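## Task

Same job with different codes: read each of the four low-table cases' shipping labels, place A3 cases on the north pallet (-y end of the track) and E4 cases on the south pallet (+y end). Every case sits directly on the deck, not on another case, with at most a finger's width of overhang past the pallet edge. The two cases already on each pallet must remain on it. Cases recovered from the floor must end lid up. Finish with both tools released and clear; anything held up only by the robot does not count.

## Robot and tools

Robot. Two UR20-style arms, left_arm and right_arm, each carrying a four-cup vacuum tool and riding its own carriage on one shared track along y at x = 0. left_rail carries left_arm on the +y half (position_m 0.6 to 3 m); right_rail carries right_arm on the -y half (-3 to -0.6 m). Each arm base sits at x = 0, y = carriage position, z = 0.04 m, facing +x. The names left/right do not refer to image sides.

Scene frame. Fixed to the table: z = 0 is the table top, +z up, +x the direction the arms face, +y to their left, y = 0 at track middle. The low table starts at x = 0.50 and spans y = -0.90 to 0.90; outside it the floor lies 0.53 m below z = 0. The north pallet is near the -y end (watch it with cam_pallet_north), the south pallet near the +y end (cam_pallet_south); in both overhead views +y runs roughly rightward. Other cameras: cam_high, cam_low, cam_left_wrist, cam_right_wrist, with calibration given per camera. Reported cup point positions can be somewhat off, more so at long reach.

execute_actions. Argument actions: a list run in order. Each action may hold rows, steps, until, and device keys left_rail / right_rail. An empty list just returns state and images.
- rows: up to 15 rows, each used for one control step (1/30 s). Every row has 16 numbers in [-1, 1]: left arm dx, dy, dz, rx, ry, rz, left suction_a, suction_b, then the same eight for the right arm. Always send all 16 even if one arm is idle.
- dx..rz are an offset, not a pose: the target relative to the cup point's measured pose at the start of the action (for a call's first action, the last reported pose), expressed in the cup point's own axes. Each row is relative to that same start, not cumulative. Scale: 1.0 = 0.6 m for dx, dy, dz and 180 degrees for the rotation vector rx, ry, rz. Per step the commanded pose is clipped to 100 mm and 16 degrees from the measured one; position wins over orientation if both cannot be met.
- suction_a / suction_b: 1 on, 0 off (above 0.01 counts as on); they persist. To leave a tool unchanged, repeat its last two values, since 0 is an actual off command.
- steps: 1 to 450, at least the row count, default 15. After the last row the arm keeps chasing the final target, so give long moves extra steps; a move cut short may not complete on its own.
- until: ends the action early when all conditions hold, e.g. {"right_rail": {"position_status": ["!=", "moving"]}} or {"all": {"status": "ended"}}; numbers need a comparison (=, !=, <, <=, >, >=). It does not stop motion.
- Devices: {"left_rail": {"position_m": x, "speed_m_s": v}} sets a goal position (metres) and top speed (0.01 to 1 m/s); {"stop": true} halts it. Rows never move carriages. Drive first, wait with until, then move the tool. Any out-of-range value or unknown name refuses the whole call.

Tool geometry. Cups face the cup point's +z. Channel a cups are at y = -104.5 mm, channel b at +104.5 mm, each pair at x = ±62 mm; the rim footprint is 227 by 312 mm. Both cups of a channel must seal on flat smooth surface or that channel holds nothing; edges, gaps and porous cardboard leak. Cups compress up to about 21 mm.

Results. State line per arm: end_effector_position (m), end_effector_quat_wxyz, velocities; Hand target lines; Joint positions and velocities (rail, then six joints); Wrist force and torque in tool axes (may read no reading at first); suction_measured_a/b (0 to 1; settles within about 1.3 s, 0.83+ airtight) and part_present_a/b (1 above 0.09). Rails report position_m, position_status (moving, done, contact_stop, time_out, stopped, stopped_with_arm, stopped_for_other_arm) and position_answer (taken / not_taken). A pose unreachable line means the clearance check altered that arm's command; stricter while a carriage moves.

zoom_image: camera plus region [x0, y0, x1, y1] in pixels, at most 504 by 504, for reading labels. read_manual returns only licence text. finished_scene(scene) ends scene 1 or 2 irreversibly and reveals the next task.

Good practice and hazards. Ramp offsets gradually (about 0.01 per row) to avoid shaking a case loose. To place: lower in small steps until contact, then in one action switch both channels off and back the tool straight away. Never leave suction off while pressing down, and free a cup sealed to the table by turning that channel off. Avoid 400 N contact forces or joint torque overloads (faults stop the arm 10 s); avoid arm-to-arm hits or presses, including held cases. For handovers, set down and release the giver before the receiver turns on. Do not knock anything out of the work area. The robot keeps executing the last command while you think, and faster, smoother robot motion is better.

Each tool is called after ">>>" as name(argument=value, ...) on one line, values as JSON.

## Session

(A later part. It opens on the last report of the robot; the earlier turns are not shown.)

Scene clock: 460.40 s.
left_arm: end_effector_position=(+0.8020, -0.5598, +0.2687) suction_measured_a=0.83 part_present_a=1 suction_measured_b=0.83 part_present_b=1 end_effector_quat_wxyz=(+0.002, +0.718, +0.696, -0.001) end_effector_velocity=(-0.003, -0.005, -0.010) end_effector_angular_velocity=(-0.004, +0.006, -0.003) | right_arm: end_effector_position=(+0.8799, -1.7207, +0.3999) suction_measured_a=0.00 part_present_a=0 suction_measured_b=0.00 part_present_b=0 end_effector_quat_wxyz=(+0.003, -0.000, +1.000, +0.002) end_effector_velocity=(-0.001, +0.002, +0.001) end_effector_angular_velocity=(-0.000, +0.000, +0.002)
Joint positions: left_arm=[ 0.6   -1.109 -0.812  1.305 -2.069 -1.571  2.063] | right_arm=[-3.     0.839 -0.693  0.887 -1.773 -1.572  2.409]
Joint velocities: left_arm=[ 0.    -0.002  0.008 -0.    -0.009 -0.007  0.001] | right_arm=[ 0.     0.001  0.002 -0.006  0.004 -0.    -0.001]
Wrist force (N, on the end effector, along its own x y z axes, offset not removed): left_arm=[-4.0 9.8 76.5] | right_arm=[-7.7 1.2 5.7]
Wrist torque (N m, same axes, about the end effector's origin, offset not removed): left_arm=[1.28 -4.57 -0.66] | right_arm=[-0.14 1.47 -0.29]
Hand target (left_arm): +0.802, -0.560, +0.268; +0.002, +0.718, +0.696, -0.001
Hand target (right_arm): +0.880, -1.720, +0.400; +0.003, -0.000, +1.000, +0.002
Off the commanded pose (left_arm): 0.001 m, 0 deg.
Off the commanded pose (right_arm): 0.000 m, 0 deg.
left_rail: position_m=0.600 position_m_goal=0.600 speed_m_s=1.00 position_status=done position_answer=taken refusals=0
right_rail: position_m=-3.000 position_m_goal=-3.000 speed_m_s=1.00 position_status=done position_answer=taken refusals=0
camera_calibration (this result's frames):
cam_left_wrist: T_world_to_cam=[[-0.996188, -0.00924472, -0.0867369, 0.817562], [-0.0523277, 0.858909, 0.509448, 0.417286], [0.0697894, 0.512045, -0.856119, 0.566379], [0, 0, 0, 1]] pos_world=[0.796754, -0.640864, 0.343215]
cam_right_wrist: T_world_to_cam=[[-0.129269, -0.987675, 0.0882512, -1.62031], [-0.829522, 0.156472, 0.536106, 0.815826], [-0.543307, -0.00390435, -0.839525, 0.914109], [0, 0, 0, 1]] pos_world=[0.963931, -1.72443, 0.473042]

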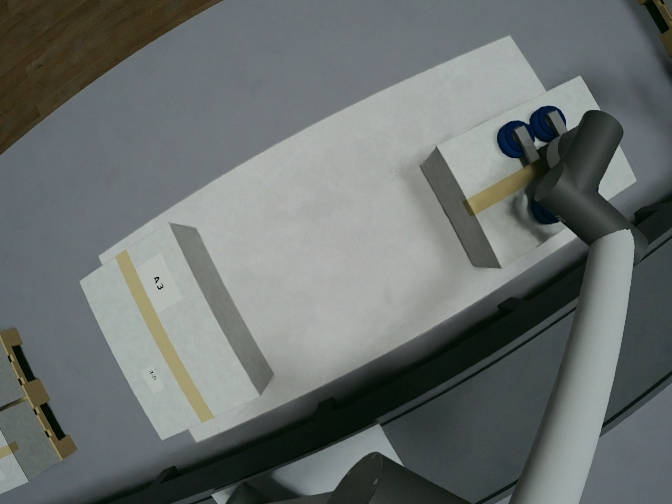

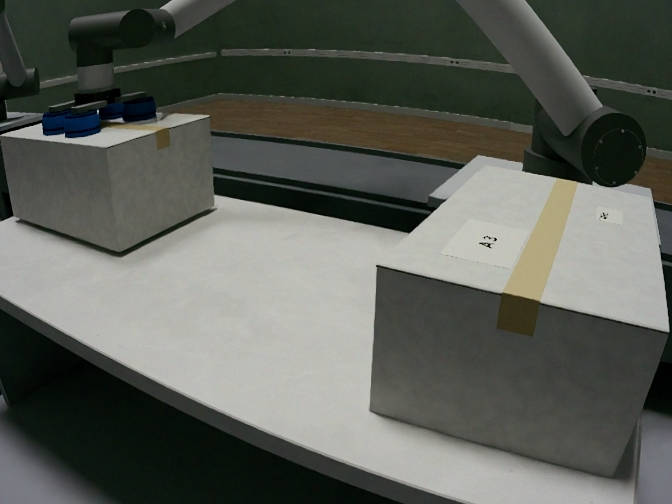

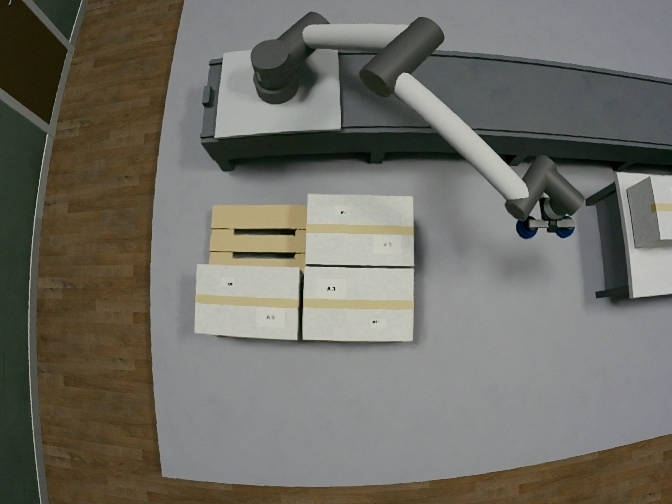

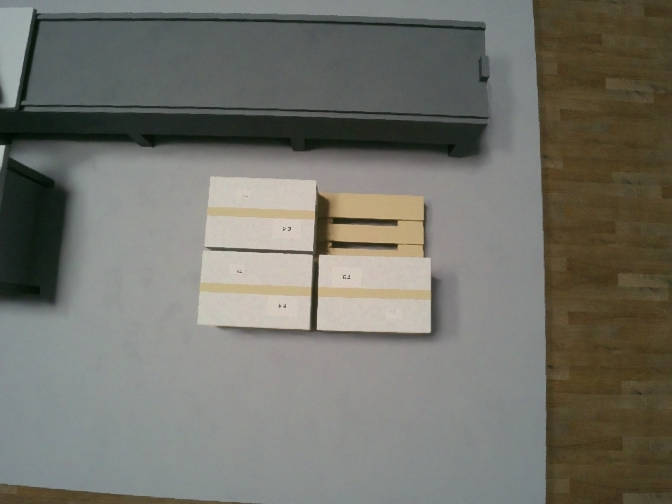

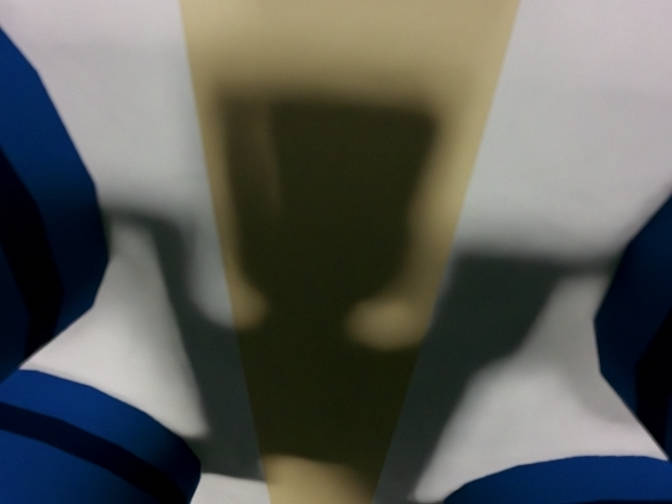

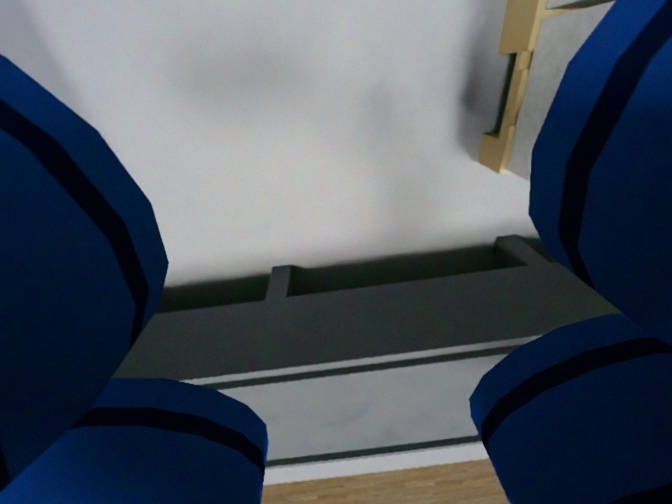

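>>> execute_actions(actions=[{"rows": [[0,0,-0.004,0,0,0,1,1, 0,0,0,0,0,0,0,0],[0,0,-0.012,0,0,0,1,1, 0,0,0,0,0,0,0,0],[0,0,-0.025,0,0,0,1,1, 0,0,0,0,0,0,0,0],[0,0,-0.045,0,0,0,1,1, 0,0,0,0,0,0,0,0],[0,0,-0.07,0,0,0,1,1, 0,0,0,0,0,0,0,0],[0,0,-0.1,0,0,0,1,1, 0,0,0,0,0,0,0,0],[0,0,-0.14,0,0,0,1,1, 0,0,0,0,0,0,0,0],[0,0,-0.18,0,0,0,1,1, 0,0,0,0,0,0,0,0],[0,0,-0.55,0,0,0,1,1, 0,0,0,0,0,0,0,0]], "steps": 15},{"left_rail": {"position_m": 3.0}, "right_rail": {"position_m": -0.6}, "rows": [[0,0,-0.26,0,0,0,1,1, 0,0,0,0,0,0,0,0]], "steps": 13}])

Scene clock: 485.97 s.
left_arm: end_effector_position=(+0.8010, -0.3968, +0.5608) suction_measured_a=0.98 part_present_a=1 suction_measured_b=0.98 part_present_b=1 end_effector_quat_wxyz=(+0.006, +0.718, +0.696, -0.002) end_effector_velocity=(+0.001, +0.797, +0.069) end_effector_angular_velocity=(+0.016, +0.008, +0.000) | right_arm: end_effector_position=(+0.8799, -1.5603, +0.3999) suction_measured_a=0.00 part_present_a=0 suction_measured_b=0.00 part_present_b=0 end_effector_quat_wxyz=(+0.003, -0.000, +1.000, +0.002) end_effector_velocity=(+0.000, +0.799, -0.000) end_effector_angular_velocity=(-0.000, +0.000, +0.000)
Joint positions: left_arm=[ 0.761 -1.109 -0.935  1.105 -1.753 -1.571  2.063] | right_arm=[-2.84   0.839 -0.693  0.887 -1.773 -1.572  2.409]
Joint velocities: left_arm=[ 0.799  0.    -0.006 -0.09   0.114  0.    -0.   ] | right_arm=[ 0.799  0.     0.    -0.     0.    -0.     0.   ]
Wrist force (N, on the end effector, along its own x y z axes, offset not removed): left_arm=[-39.8 -2.1 17.4] | right_arm=[-7.5 -1.8 7.9]
Wrist torque (N m, same axes, about the end effector's origin, offset not removed): left_arm=[1.54 -5.41 -0.56] | right_arm=[-0.37 1.31 -0.21]
Hand target (left_arm): +0.801, -0.355, +0.570; +0.005, +0.718, +0.696, -0.002
Hand target (right_arm): +0.880, -1.518, +0.400; +0.003, -0.000, +1.000, +0.002
Off the commanded pose (left_arm): 0.010 m, 0 deg.
Off the commanded pose (right_arm): 0.000 m, 0 deg.
left_rail: position_m=0.761 position_m_goal=3.000 speed_m_s=1.00 position_status=moving position_answer=taken refusals=0
right_rail: position_m=-2.840 position_m_goal=-0.600 speed_m_s=1.00 position_status=moving position_answer=taken refusals=0
camera_calibration (this result's frames):
cam_left_wrist: T_world_to_cam=[[-0.995817, -0.00982113, -0.090838, 0.845166], [-0.054352, 0.862839, 0.502549, 0.135482], [0.073443, 0.505384, -0.859763, 0.729548], [0, 0, 0, 1]] pos_world=[0.795415, -0.477301, 0.635925]
cam_right_wrist: T_world_to_cam=[[-0.129228, -0.987681, 0.0882376, -1.46185], [-0.829551, 0.15643, 0.536074, 0.79069], [-0.543273, -0.00392161, -0.839547, 0.91477], [0, 0, 0, 1]] pos_world=[0.963975, -1.56394, 0.473114]

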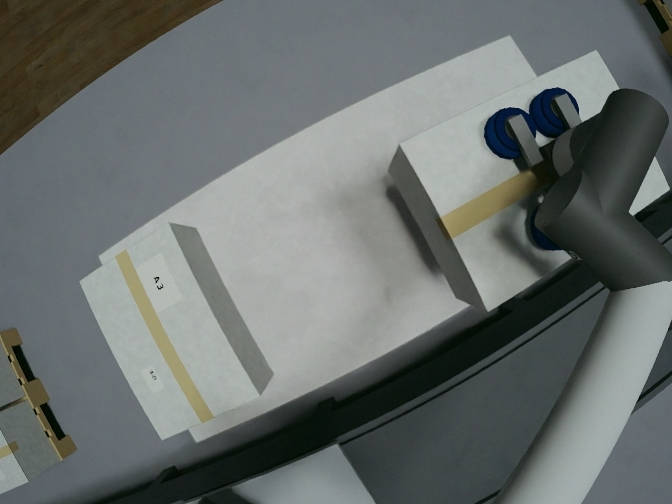

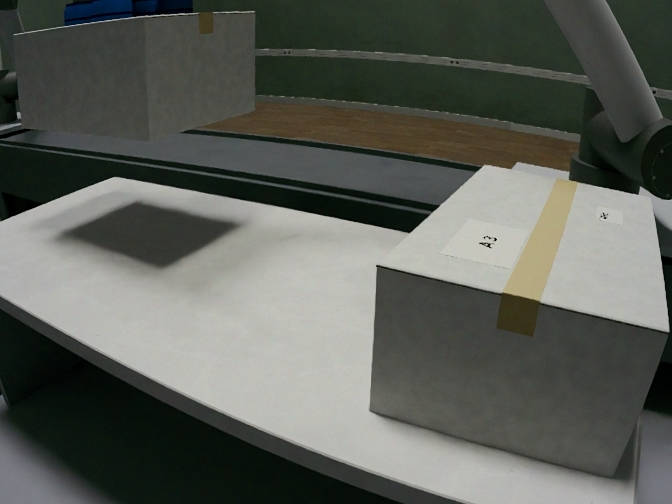

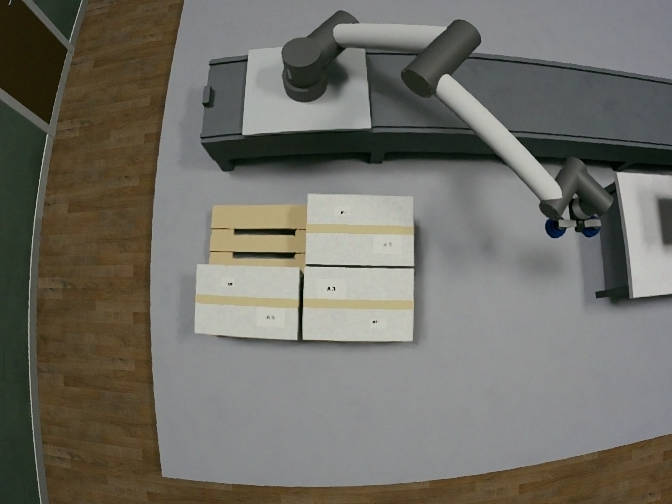

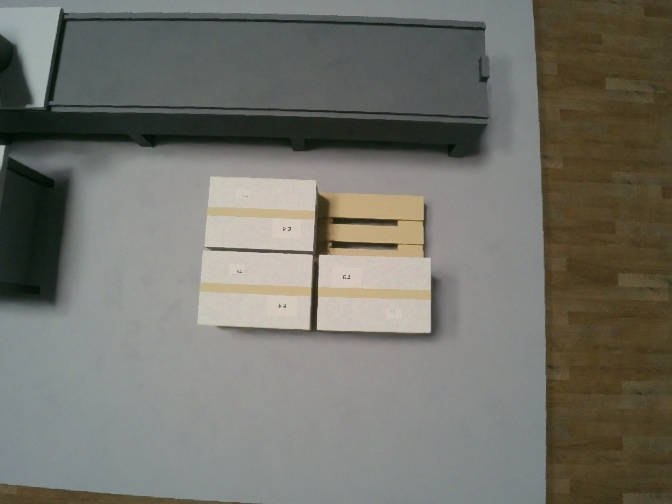

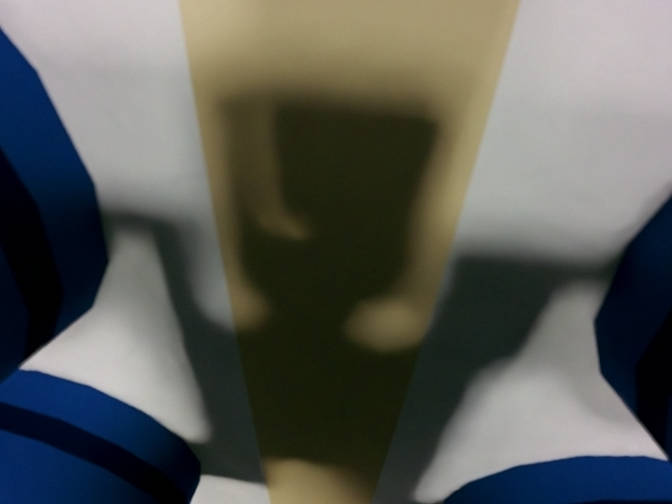

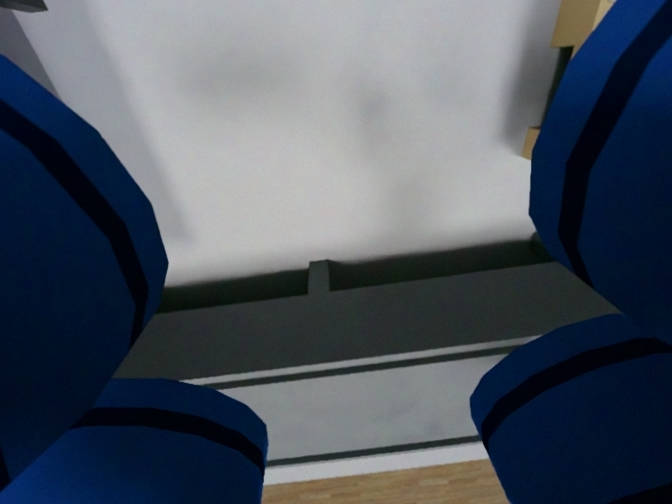

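>>> execute_actions(actions=[])

Scene clock: 488.10 s.
left_arm: end_effector_position=(+0.8012, +1.7093, +0.5705) suction_measured_a=0.98 part_present_a=1 suction_measured_b=0.98 part_present_b=1 end_effector_quat_wxyz=(+0.005, +0.718, +0.696, -0.002) end_effector_velocity=(-0.000, +0.735, +0.000) end_effector_angular_velocity=(-0.000, -0.000, -0.000) | right_arm: end_effector_position=(+0.8797, +0.5462, +0.3998) suction_measured_a=0.00 part_present_a=0 suction_measured_b=0.00 part_present_b=0 end_effector_quat_wxyz=(+0.003, -0.000, +1.000, +0.002) end_effector_velocity=(+0.000, +0.736, -0.000) end_effector_angular_velocity=(-0.000, +0.000, +0.000)
Joint positions: left_arm=[ 2.867 -1.109 -0.936  1.093 -1.738 -1.571  2.063] | right_arm=[-0.733  0.839 -0.693  0.887 -1.773 -1.572  2.409]
Joint velocities: left_arm=[ 0.735  0.    -0.     0.    -0.     0.     0.   ] | right_arm=[ 0.736  0.     0.    -0.     0.    -0.     0.   ]
Wrist force (N, on the end effector, along its own x y z axes, offset not removed): left_arm=[32.3 -5.8 35.5] | right_arm=[-5.2 7.8 7.3]
Wrist torque (N m, same axes, about the end effector's origin, offset not removed): left_arm=[2.06 -0.68 -0.91] | right_arm=[0.52 1.07 -0.28]
Hand target (left_arm): +0.801, +1.742, +0.570; +0.005, +0.718, +0.696, -0.002
Hand target (right_arm): +0.880, +0.579, +0.400; +0.003, -0.000, +1.000, +0.002
Off the commanded pose (left_arm): 0.000 m, 0 deg.
Off the commanded pose (right_arm): 0.000 m, 0 deg.
left_rail: position_m=2.867 position_m_goal=3.000 speed_m_s=1.00 position_status=moving position_answer=taken refusals=0
right_rail: position_m=-0.733 position_m_goal=-0.600 speed_m_s=1.00 position_status=moving position_answer=taken refusals=0
camera_calibration (this result's frames):
cam_left_wrist: T_world_to_cam=[[-0.995907, -0.00974953, -0.0898522, 0.866312], [-0.0539255, 0.861914, 0.504178, -1.68628], [0.0725294, 0.50696, -0.858913, -0.329005], [0, 0, 0, 1]] pos_world=[0.795696, 1.62867, 0.645439]
cam_right_wrist: T_world_to_cam=[[-0.129042, -0.9877, 0.0883046, 0.618433], [-0.82955, 0.156311, 0.53611, 0.461153], [-0.543318, -0.0040723, -0.839517, 0.922887], [0, 0, 0, 1]] pos_world=[0.963775, 0.542501, 0.47294]

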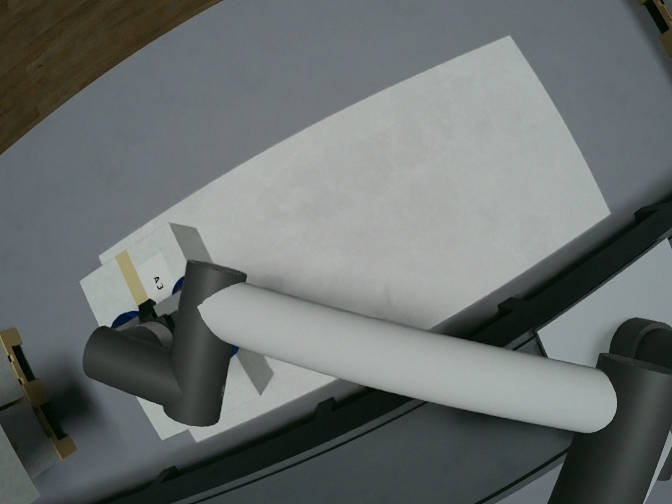

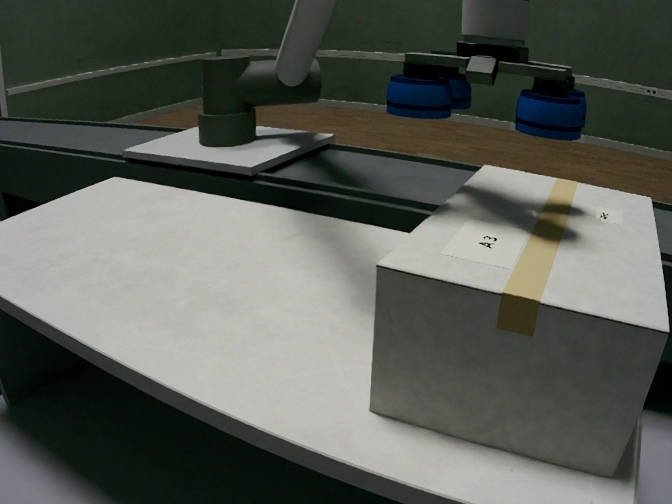

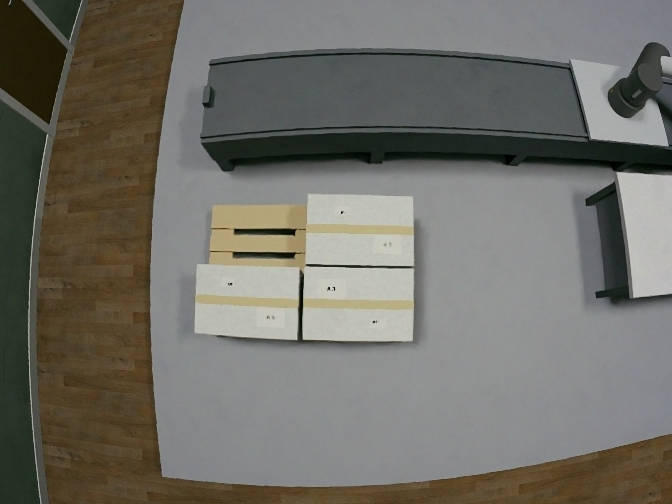

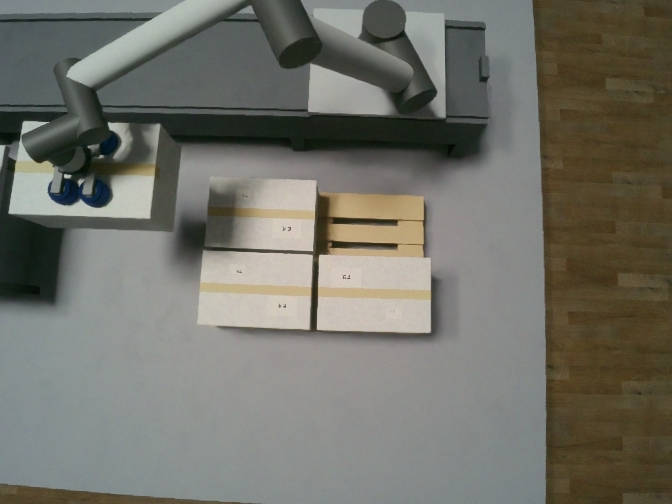

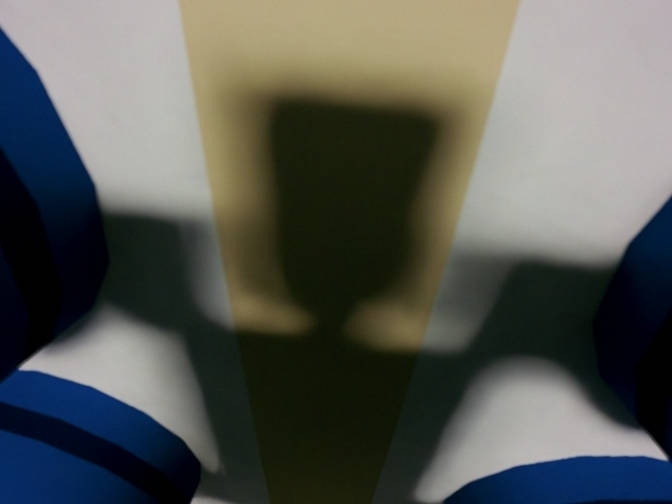

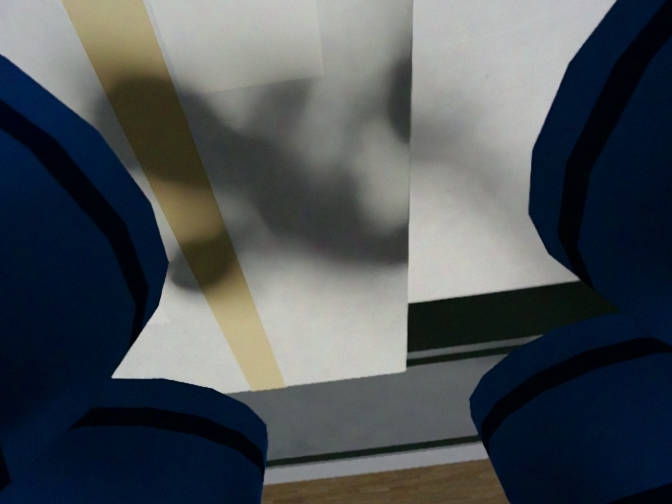

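>>> execute_actions(actions=[])

Scene clock: 489.53 s.
left_arm: end_effector_position=(+0.8012, +1.8423, +0.5704) suction_measured_a=0.98 part_present_a=1 suction_measured_b=0.98 part_present_b=1 end_effector_quat_wxyz=(+0.005, +0.718, +0.696, -0.002) end_effector_velocity=(+0.000, +0.000, -0.000) end_effector_angular_velocity=(+0.000, -0.000, +0.000) | right_arm: end_effector_position=(+0.8798, +0.6795, +0.3999) suction_measured_a=0.00 part_present_a=0 suction_measured_b=0.00 part_present_b=0 end_effector_quat_wxyz=(+0.003, -0.000, +1.000, +0.002) end_effector_velocity=(+0.000, -0.000, +0.000) end_effector_angular_velocity=(+0.000, -0.000, -0.000)
Joint positions: left_arm=[ 3.    -1.109 -0.936  1.093 -1.739 -1.571  2.063] | right_arm=[-0.6    0.839 -0.693  0.887 -1.773 -1.572  2.409]
Joint velocities: left_arm=[ 0.  0.  0.  0. -0.  0. -0.] | right_arm=[ 0. -0. -0. -0.  0. -0. -0.]
Wrist force (N, on the end effector, along its own x y z axes, offset not removed): left_arm=[-1.5 -2.4 31.6] | right_arm=[-7.3 2.9 8.5]
Wrist torque (N m, same axes, about the end effector's origin, offset not removed): left_arm=[1.13 -3.15 -0.61] | right_arm=[0.06 1.33 -0.12]
Hand target (left_arm): +0.801, +1.842, +0.570; +0.005, +0.718, +0.696, -0.002
Hand target (right_arm): +0.880, +0.679, +0.400; +0.003, -0.000, +1.000, +0.002
Off the commanded pose (left_arm): 0.000 m, 0 deg.
Off the commanded pose (right_arm): 0.000 m, 0 deg.
left_rail: position_m=3.000 position_m_goal=3.000 speed_m_s=1.00 position_status=done position_answer=taken refusals=0
right_rail: position_m=-0.600 position_m_goal=-0.600 speed_m_s=1.00 position_status=done position_answer=taken refusals=0
camera_calibration (this result's frames):
cam_left_wrist: T_world_to_cam=[[-0.995896, -0.00977112, -0.0899813, 0.867705], [-0.0539904, 0.862047, 0.503945, -1.80093], [0.072644, 0.506734, -0.859036, -0.396137], [0, 0, 0, 1]] pos_world=[0.795688, 1.7617, 0.645349]
cam_right_wrist: T_world_to_cam=[[-0.129134, -0.987693, 0.0882465, 0.750264], [-0.829562, 0.156356, 0.536079, 0.440329], [-0.543279, -0.00398011, -0.839543, 0.923493], [0, 0, 0, 1]] pos_world=[0.963879, 0.675858, 0.473053]

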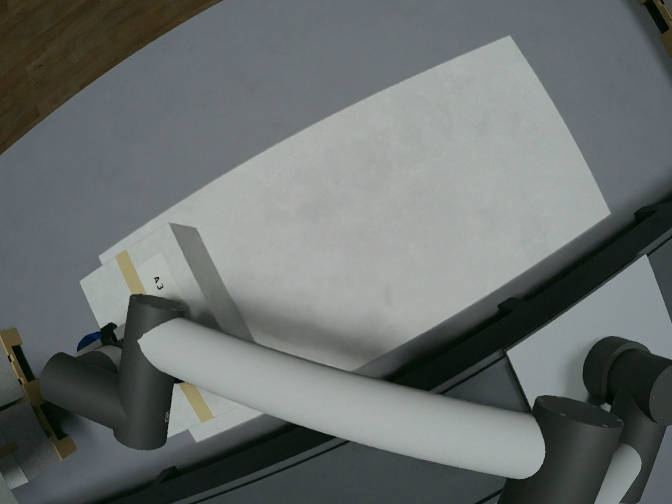

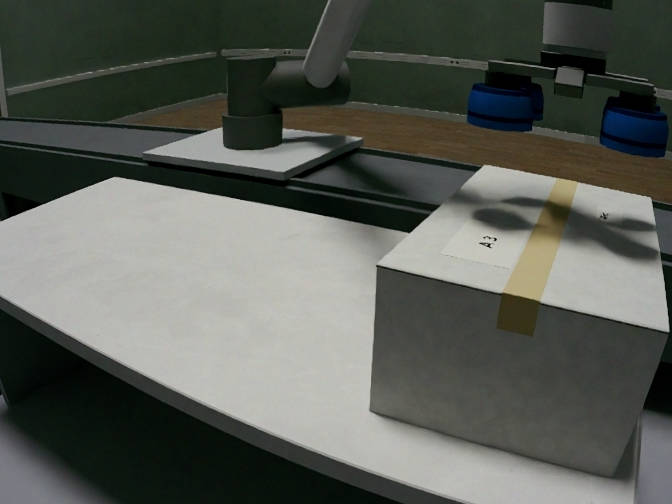

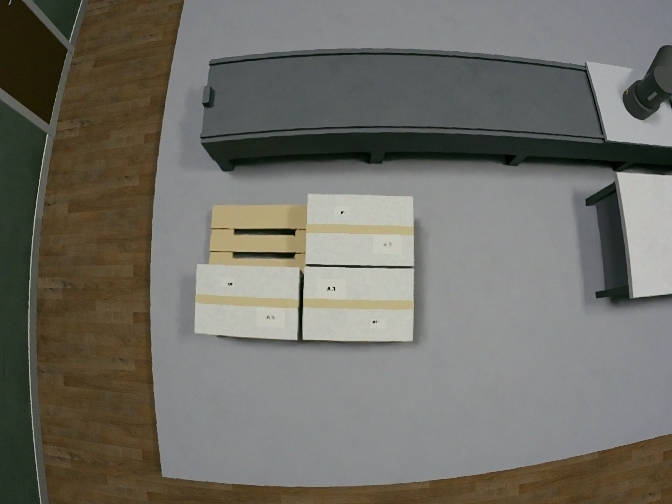

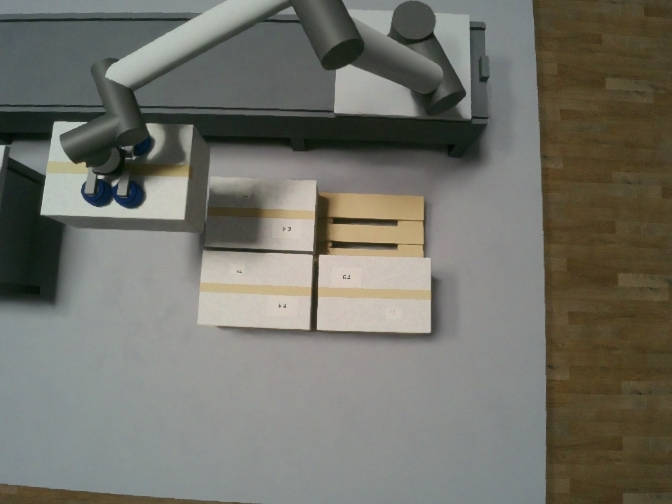

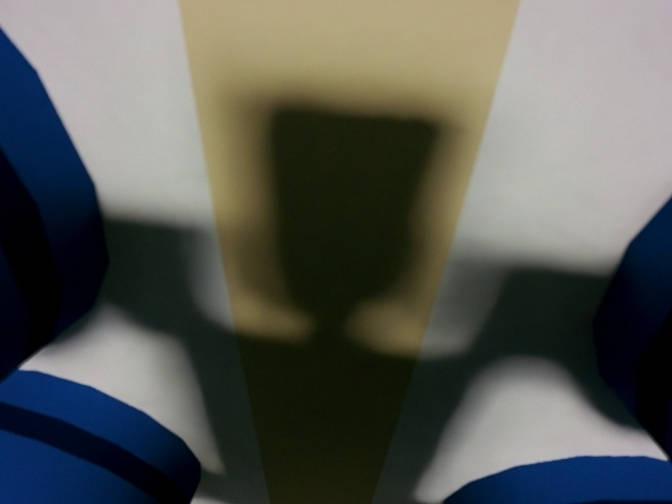

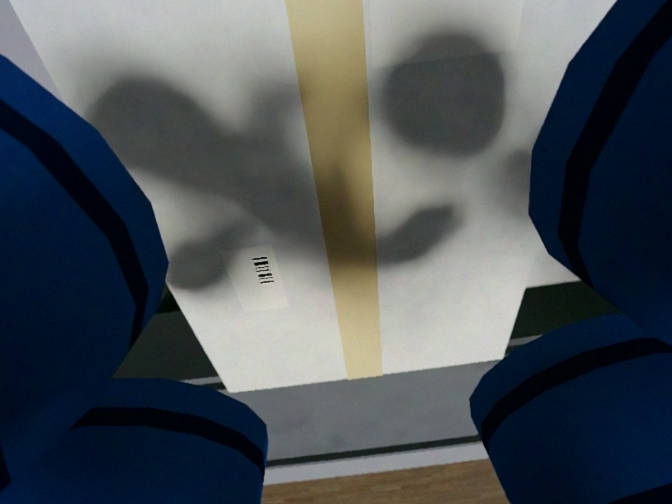

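>>> zoom_image(camera="cam_pallet_south", region=[30, 100, 450, 350])

>>> zoom_image(camera="cam_right_wrist", region=[170, 200, 570, 420])

Region (30, 100, 450, 350) of cam_pallet_south's 672x504 image, scaled by 1.200, with more detail than that image has; it fills the top 300 rows of this view, and the rest is white.

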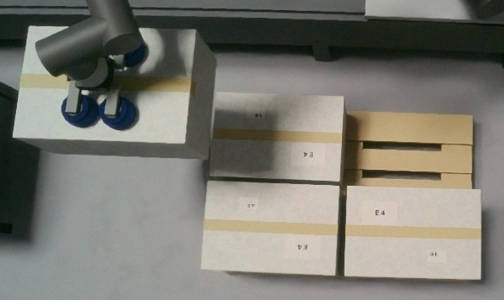

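Region (170, 200, 570, 420) of cam_right_wrist's 672x504 image, scaled by 1.260, with more detail than that image has; it fills the top 277 rows of this view, and the rest is white.

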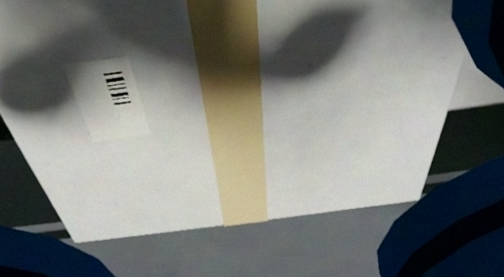

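>>> execute_actions(actions=[{"rows": [[0.01,0,0.002,0,0,0,1,1, -0.002,-0.004,0.005,0,0,0,0,0],[0.03,-0.001,0.006,0,0,0,1,1, -0.005,-0.01,0.015,0,0,0.001,0,0],[0.06,-0.002,0.012,0,0,0,1,1, -0.008,-0.017,0.03,0,0,0.001,0,0],[0.1,-0.003,0.02,0,0,0,1,1, -0.011,-0.025,0.05,0,0,0.002,0,0],[0.15,-0.005,0.03,0,0,0,1,1, -0.014,-0.032,0.075,0,0,0.002,0,0],[0.2,-0.007,0.04,0,0,0,1,1, -0.0167,-0.0375,0.10,0,0,0.003,0,0],[0.967,-0.033,0.2,0,0,0,1,1, -0.0167,-0.0375,0.125,0,0,0.003,0,0],[0.967,-0.033,0.2,0,0,0,1,1, -0.0167,-0.0375,0.15,0,0,0.003,0,0],[0.967,-0.033,0.2,0,0,0,1,1, -0.0167,-0.0375,0.175,0,0,0.003,1,1],[0.967,-0.033,0.2,0,0,0,1,1, -0.0167,-0.0375,0.2,0,0,0.003,1,1],[0.967,-0.033,0.2,0,0,0,1,1, -0.0167,-0.0375,0.22,0,0,0.003,1,1],[0.967,-0.033,0.2,0,0,0,1,1, -0.0167,-0.0375,0.24,0,0,0.003,1,1],[0.967,-0.033,0.2,0,0,0,1,1, -0.0167,-0.0375,0.255,0,0,0.003,1,1],[0.967,-0.033,0.2,0,0,0,1,1, -0.0167,-0.0375,0.265,0,0,0.003,1,1],[0.967,-0.033,0.2,0,0,0,1,1, -0.0167,-0.0375,0.2717,0,0,0.003,1,1]], "steps": 33}])

Scene clock: 539.90 s.
left_arm: end_effector_position=(+0.8064, +2.2752, +0.4758) suction_measured_a=0.98 part_present_a=1 suction_measured_b=0.98 part_present_b=1 end_effector_quat_wxyz=(+0.003, +0.717, +0.697, -0.001) end_effector_velocity=(-0.013, +0.455, -0.104) end_effector_angular_velocity=(-0.002, -0.002, +0.003) | right_arm: end_effector_position=(+0.8913, +0.6577, +0.2375) suction_measured_a=0.96 part_present_a=1 suction_measured_b=0.96 part_present_b=1 end_effector_quat_wxyz=(+0.003, +0.004, +1.000, +0.003) end_effector_velocity=(-0.000, -0.000, -0.005) end_effector_angular_velocity=(-0.001, +0.001, -0.000)
Joint positions: left_arm=[ 3.    -0.918 -1.267  1.746 -2.056 -1.573  2.252] | right_arm=[-0.6    0.824 -0.644  1.022 -1.958 -1.572  2.403]
Joint velocities: left_arm=[ 0.     0.25  -0.278  0.55  -0.274 -0.001  0.247] | right_arm=[ 0.    -0.     0.003  0.002 -0.003  0.     0.   ]
Wrist force (N, on the end effector, along its own x y z axes, offset not removed): left_arm=[-4.4 -1.8 33.9] | right_arm=[-10.6 -1.0 -0.8]
Wrist torque (N m, same axes, about the end effector's origin, offset not removed): left_arm=[1.33 -2.69 -0.69] | right_arm=[1.56 -1.76 -0.15]
Hand target (left_arm): +0.802, +2.351, +0.457; +0.003, +0.717, +0.697, -0.001
Hand target (right_arm): +0.891, +0.658, +0.237; +0.003, +0.004, +1.000, +0.003
Off the commanded pose (left_arm): 0.150 m, 0 deg; position clipped at the last step of the last action.
Off the commanded pose (right_arm): 0.001 m, 0 deg.
left_rail: position_m=3.000 position_m_goal=3.000 speed_m_s=1.00 position_status=done position_answer=taken refusals=0
right_rail: position_m=-0.600 position_m_goal=-0.600 speed_m_s=1.00 position_status=done position_answer=taken refusals=0
camera_calibration (this result's frames):
cam_left_wrist: T_world_to_cam=[[-0.996078, -0.0109861, -0.0877936, 0.870425], [-0.054241, 0.859757, 0.507814, -2.1226], [0.0699023, 0.510585, -0.856981, -0.704632], [0, 0, 0, 1]] pos_world=[0.801135, 2.19426, 0.550447]
cam_right_wrist: T_world_to_cam=[[-0.138415, -0.986452, 0.0880515, 0.752025], [-0.828108, 0.164043, 0.536029, 0.533927], [-0.543212, 0.00127845, -0.839595, 0.789785], [0, 0, 0, 1]] pos_world=[0.975262, 0.65324, 0.310682]

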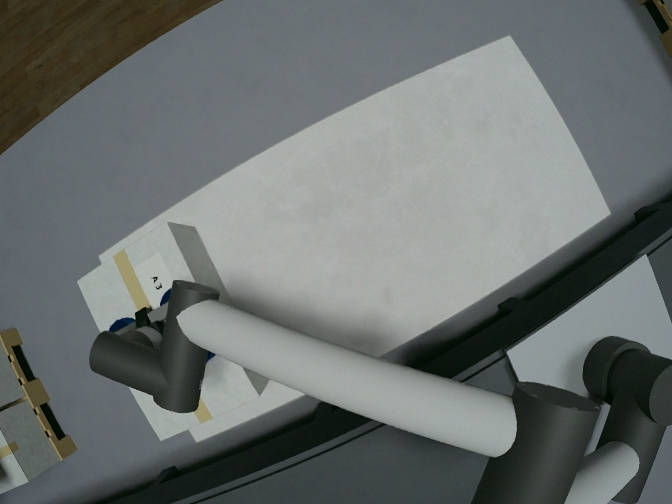

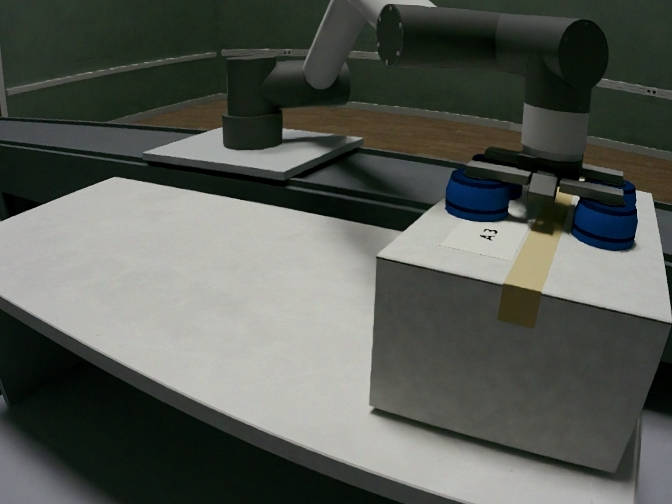

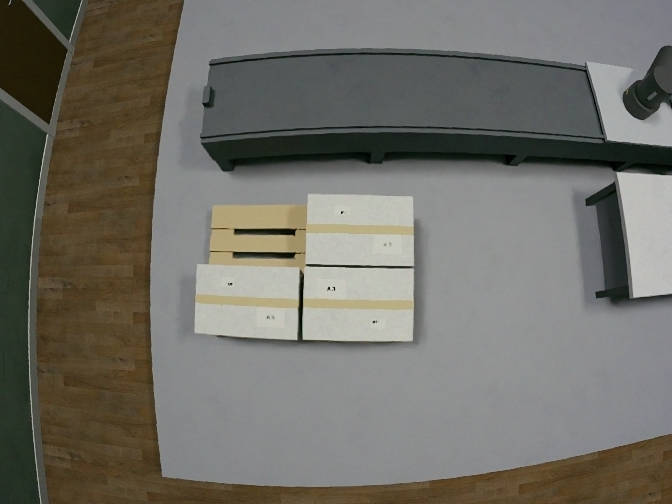

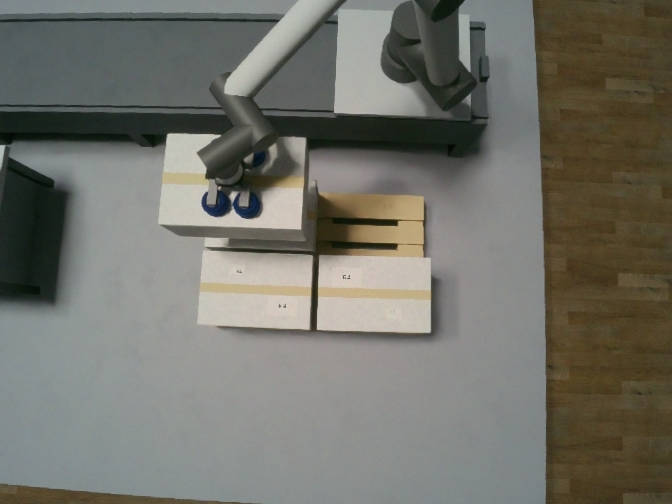

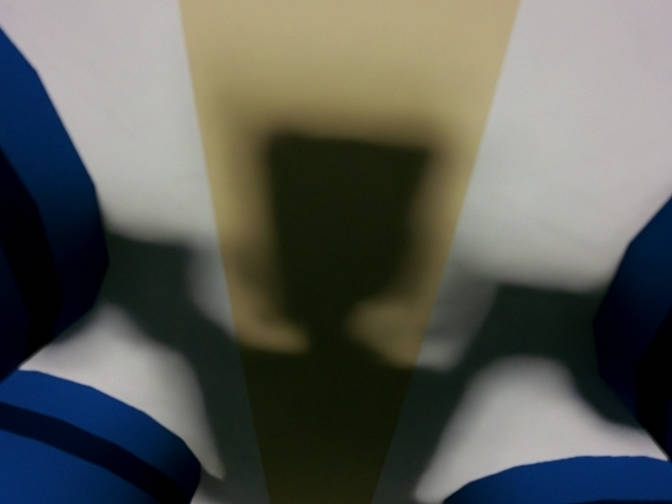

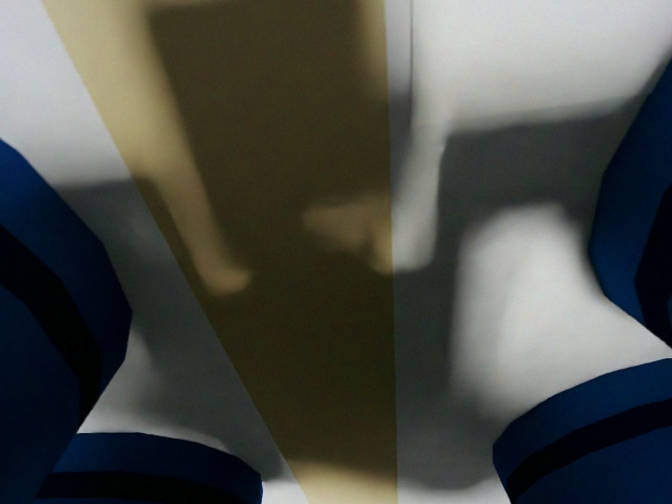

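>>> zoom_image(camera="cam_right_wrist", region=[0, 0, 504, 504])

>>> zoom_image(camera="cam_low", region=[340, 140, 672, 390])

Region (0, 0, 504, 504) of cam_right_wrist's 672x504 image, scaled by 1.000.

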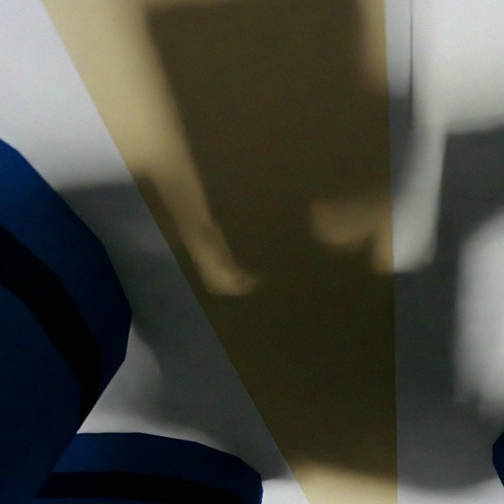

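Region (340, 140, 672, 390) of cam_low's 672x504 image, scaled by 1.518, with more detail than that image has; it fills the top 380 rows of this view, and the rest is white.

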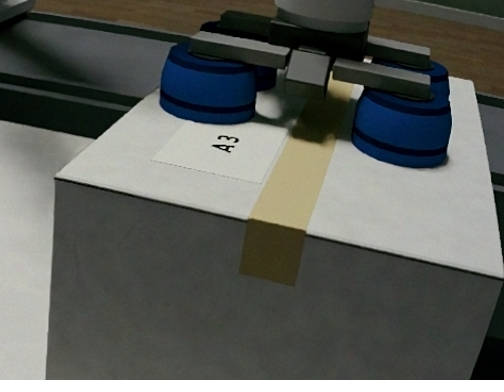

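>>> execute_actions(actions=[{"right_rail": {"position_m": -3.0}, "rows": [[0.15,-0.006,0.05,0,0,0,1,1, 0,0,-0.005,0,0,0,1,1],[0.18,-0.008,0.06,0,0,0,1,1, 0,0,-0.015,0,0,0,1,1],[0.22,-0.009,0.072,0,0,0,1,1, 0,0,-0.03,0,0,0,1,1],[0.27,-0.012,0.088,0,0,0,1,1, 0,-0.005,-0.05,0,0,0.005,1,1],[0.33,-0.014,0.108,0,0,0,1,1, 0.002,-0.025,-0.07,0,0,0.015,1,1],[1,-0.043,0.326,0,0,0,1,1, 0.004,-0.055,-0.09,0,0,0.03,1,1],[1,-0.043,0.326,0,0,0,1,1, 0.006,-0.095,-0.105,0,0,0.05,1,1],[1,-0.043,0.326,0,0,0,1,1, 0.009,-0.14,-0.11,0,0,0.08,1,1],[1,-0.043,0.326,0,0,0,1,1, 0.012,-0.19,-0.11,0,0,0.11,1,1],[1,-0.043,0.326,0,0,0,1,1, 0.062,-1.0,-0.11,0,0,0.5056,1,1]], "steps": 38}])

Scene clock: 584.57 s.
left_arm: end_effector_position=(+0.7949, +2.8502, +0.2844) suction_measured_a=0.98 part_present_a=1 suction_measured_b=0.98 part_present_b=1 end_effector_quat_wxyz=(+0.001, +0.716, +0.698, +0.000) end_effector_velocity=(+0.021, +0.185, -0.053) end_effector_angular_velocity=(-0.018, -0.017, -0.011) | right_arm: end_effector_position=(+0.8660, -0.7848, +0.2943) suction_measured_a=0.96 part_present_a=1 suction_measured_b=0.96 part_present_b=1 end_effector_quat_wxyz=(-0.009, +0.605, +0.796, -0.011) end_effector_velocity=(-0.046, -1.451, +0.013) end_effector_angular_velocity=(+0.009, -0.061, -1.257)
Joint positions: left_arm=[ 3.    -0.437 -1.397  2.258 -2.434 -1.571  2.73 ] | right_arm=[-1.585  0.572 -1.052  1.697 -2.189 -1.562  3.442]
Joint velocities: left_arm=[ 0.     0.229  0.046  0.06  -0.128 -0.009  0.239] | right_arm=[-1.    -0.305 -0.342  0.587 -0.31  -0.     0.953]
Wrist force (N, on the end effector, along its own x y z axes, offset not removed): left_arm=[23.6 0.2 42.4] | right_arm=[-3.7 1.1 -2.6]
Wrist torque (N m, same axes, about the end effector's origin, offset not removed): left_arm=[1.32 -1.50 -0.85] | right_arm=[1.31 -1.73 -0.18]
Hand target (left_arm): +0.798, +2.874, +0.277; +0.003, +0.717, +0.697, -0.001
Hand target (right_arm): +0.855, -0.909, +0.295; -0.006, +0.688, +0.726, -0.006
Off the commanded pose (left_arm): 0.026 m, 0 deg.
Off the commanded pose (right_arm): 0.143 m, 17 deg; position and orientation clipped at the last step of the last action.
left_rail: position_m=3.000 position_m_goal=3.000 speed_m_s=1.00 position_status=done position_answer=taken refusals=0
right_rail: position_m=-1.585 position_m_goal=-3.000 speed_m_s=1.00 position_status=moving position_answer=taken refusals=0
camera_calibration (this result's frames):
cam_left_wrist: T_world_to_cam=[[-0.99612, -0.0134045, -0.0869825, 0.855261], [-0.0562212, 0.857307, 0.511726, -2.51294], [0.0677112, 0.514631, -0.854734, -1.17186], [0, 0, 0, 1]] pos_world=[0.79001, 2.7689, 0.358706]
cam_right_wrist: T_world_to_cam=[[-0.982659, -0.139879, 0.12172, 0.706136], [-0.0534428, 0.842242, 0.536443, 0.580437], [-0.177554, 0.520636, -0.835112, 0.915228], [0, 0, 0, 1]] pos_world=[0.887413, -0.866596, 0.366997]

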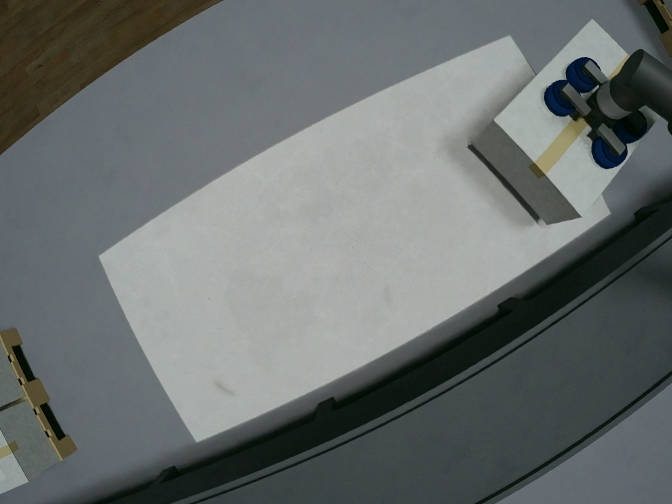

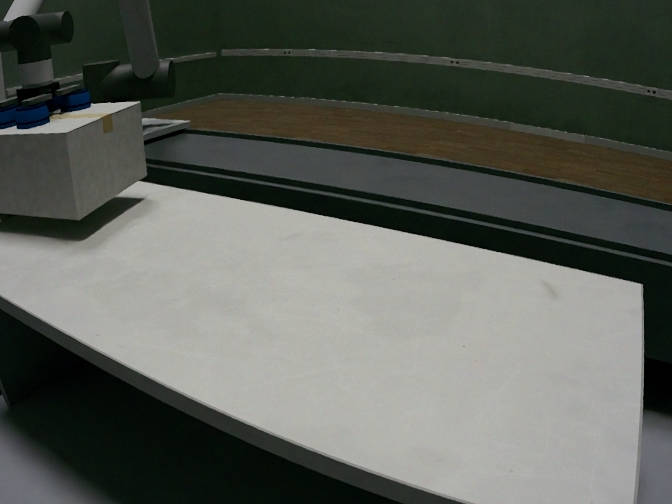

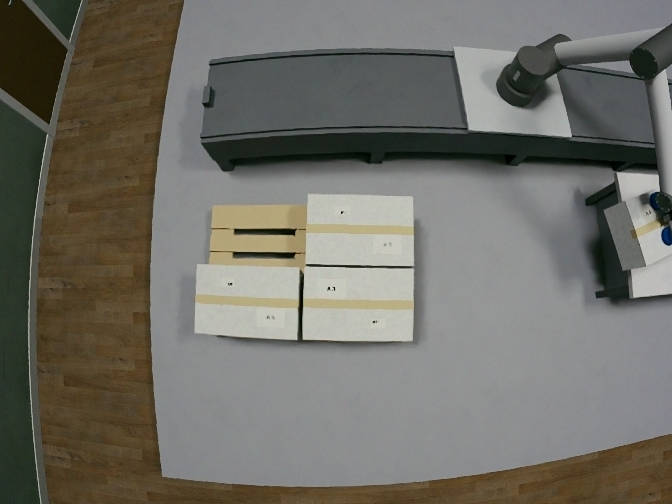

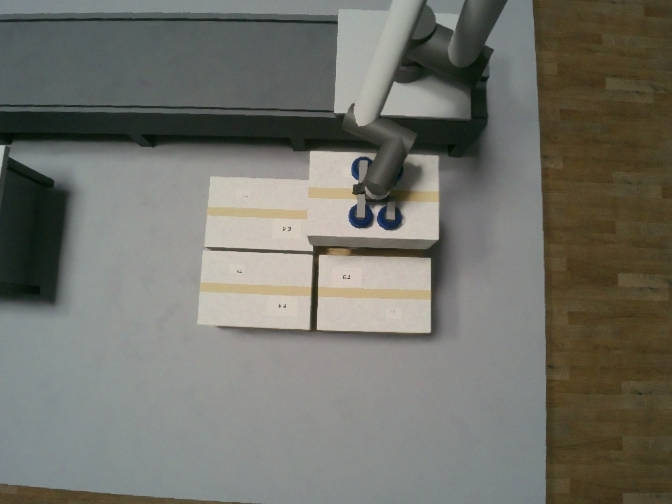

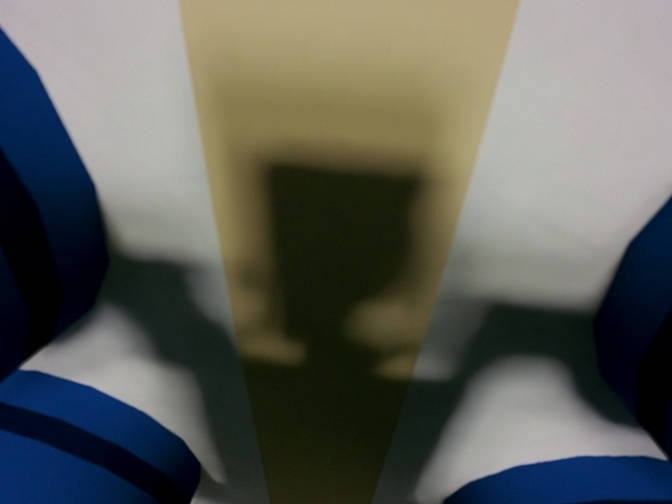

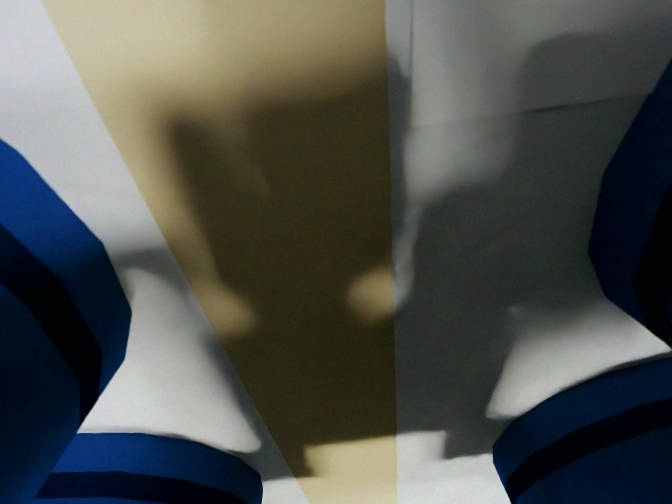

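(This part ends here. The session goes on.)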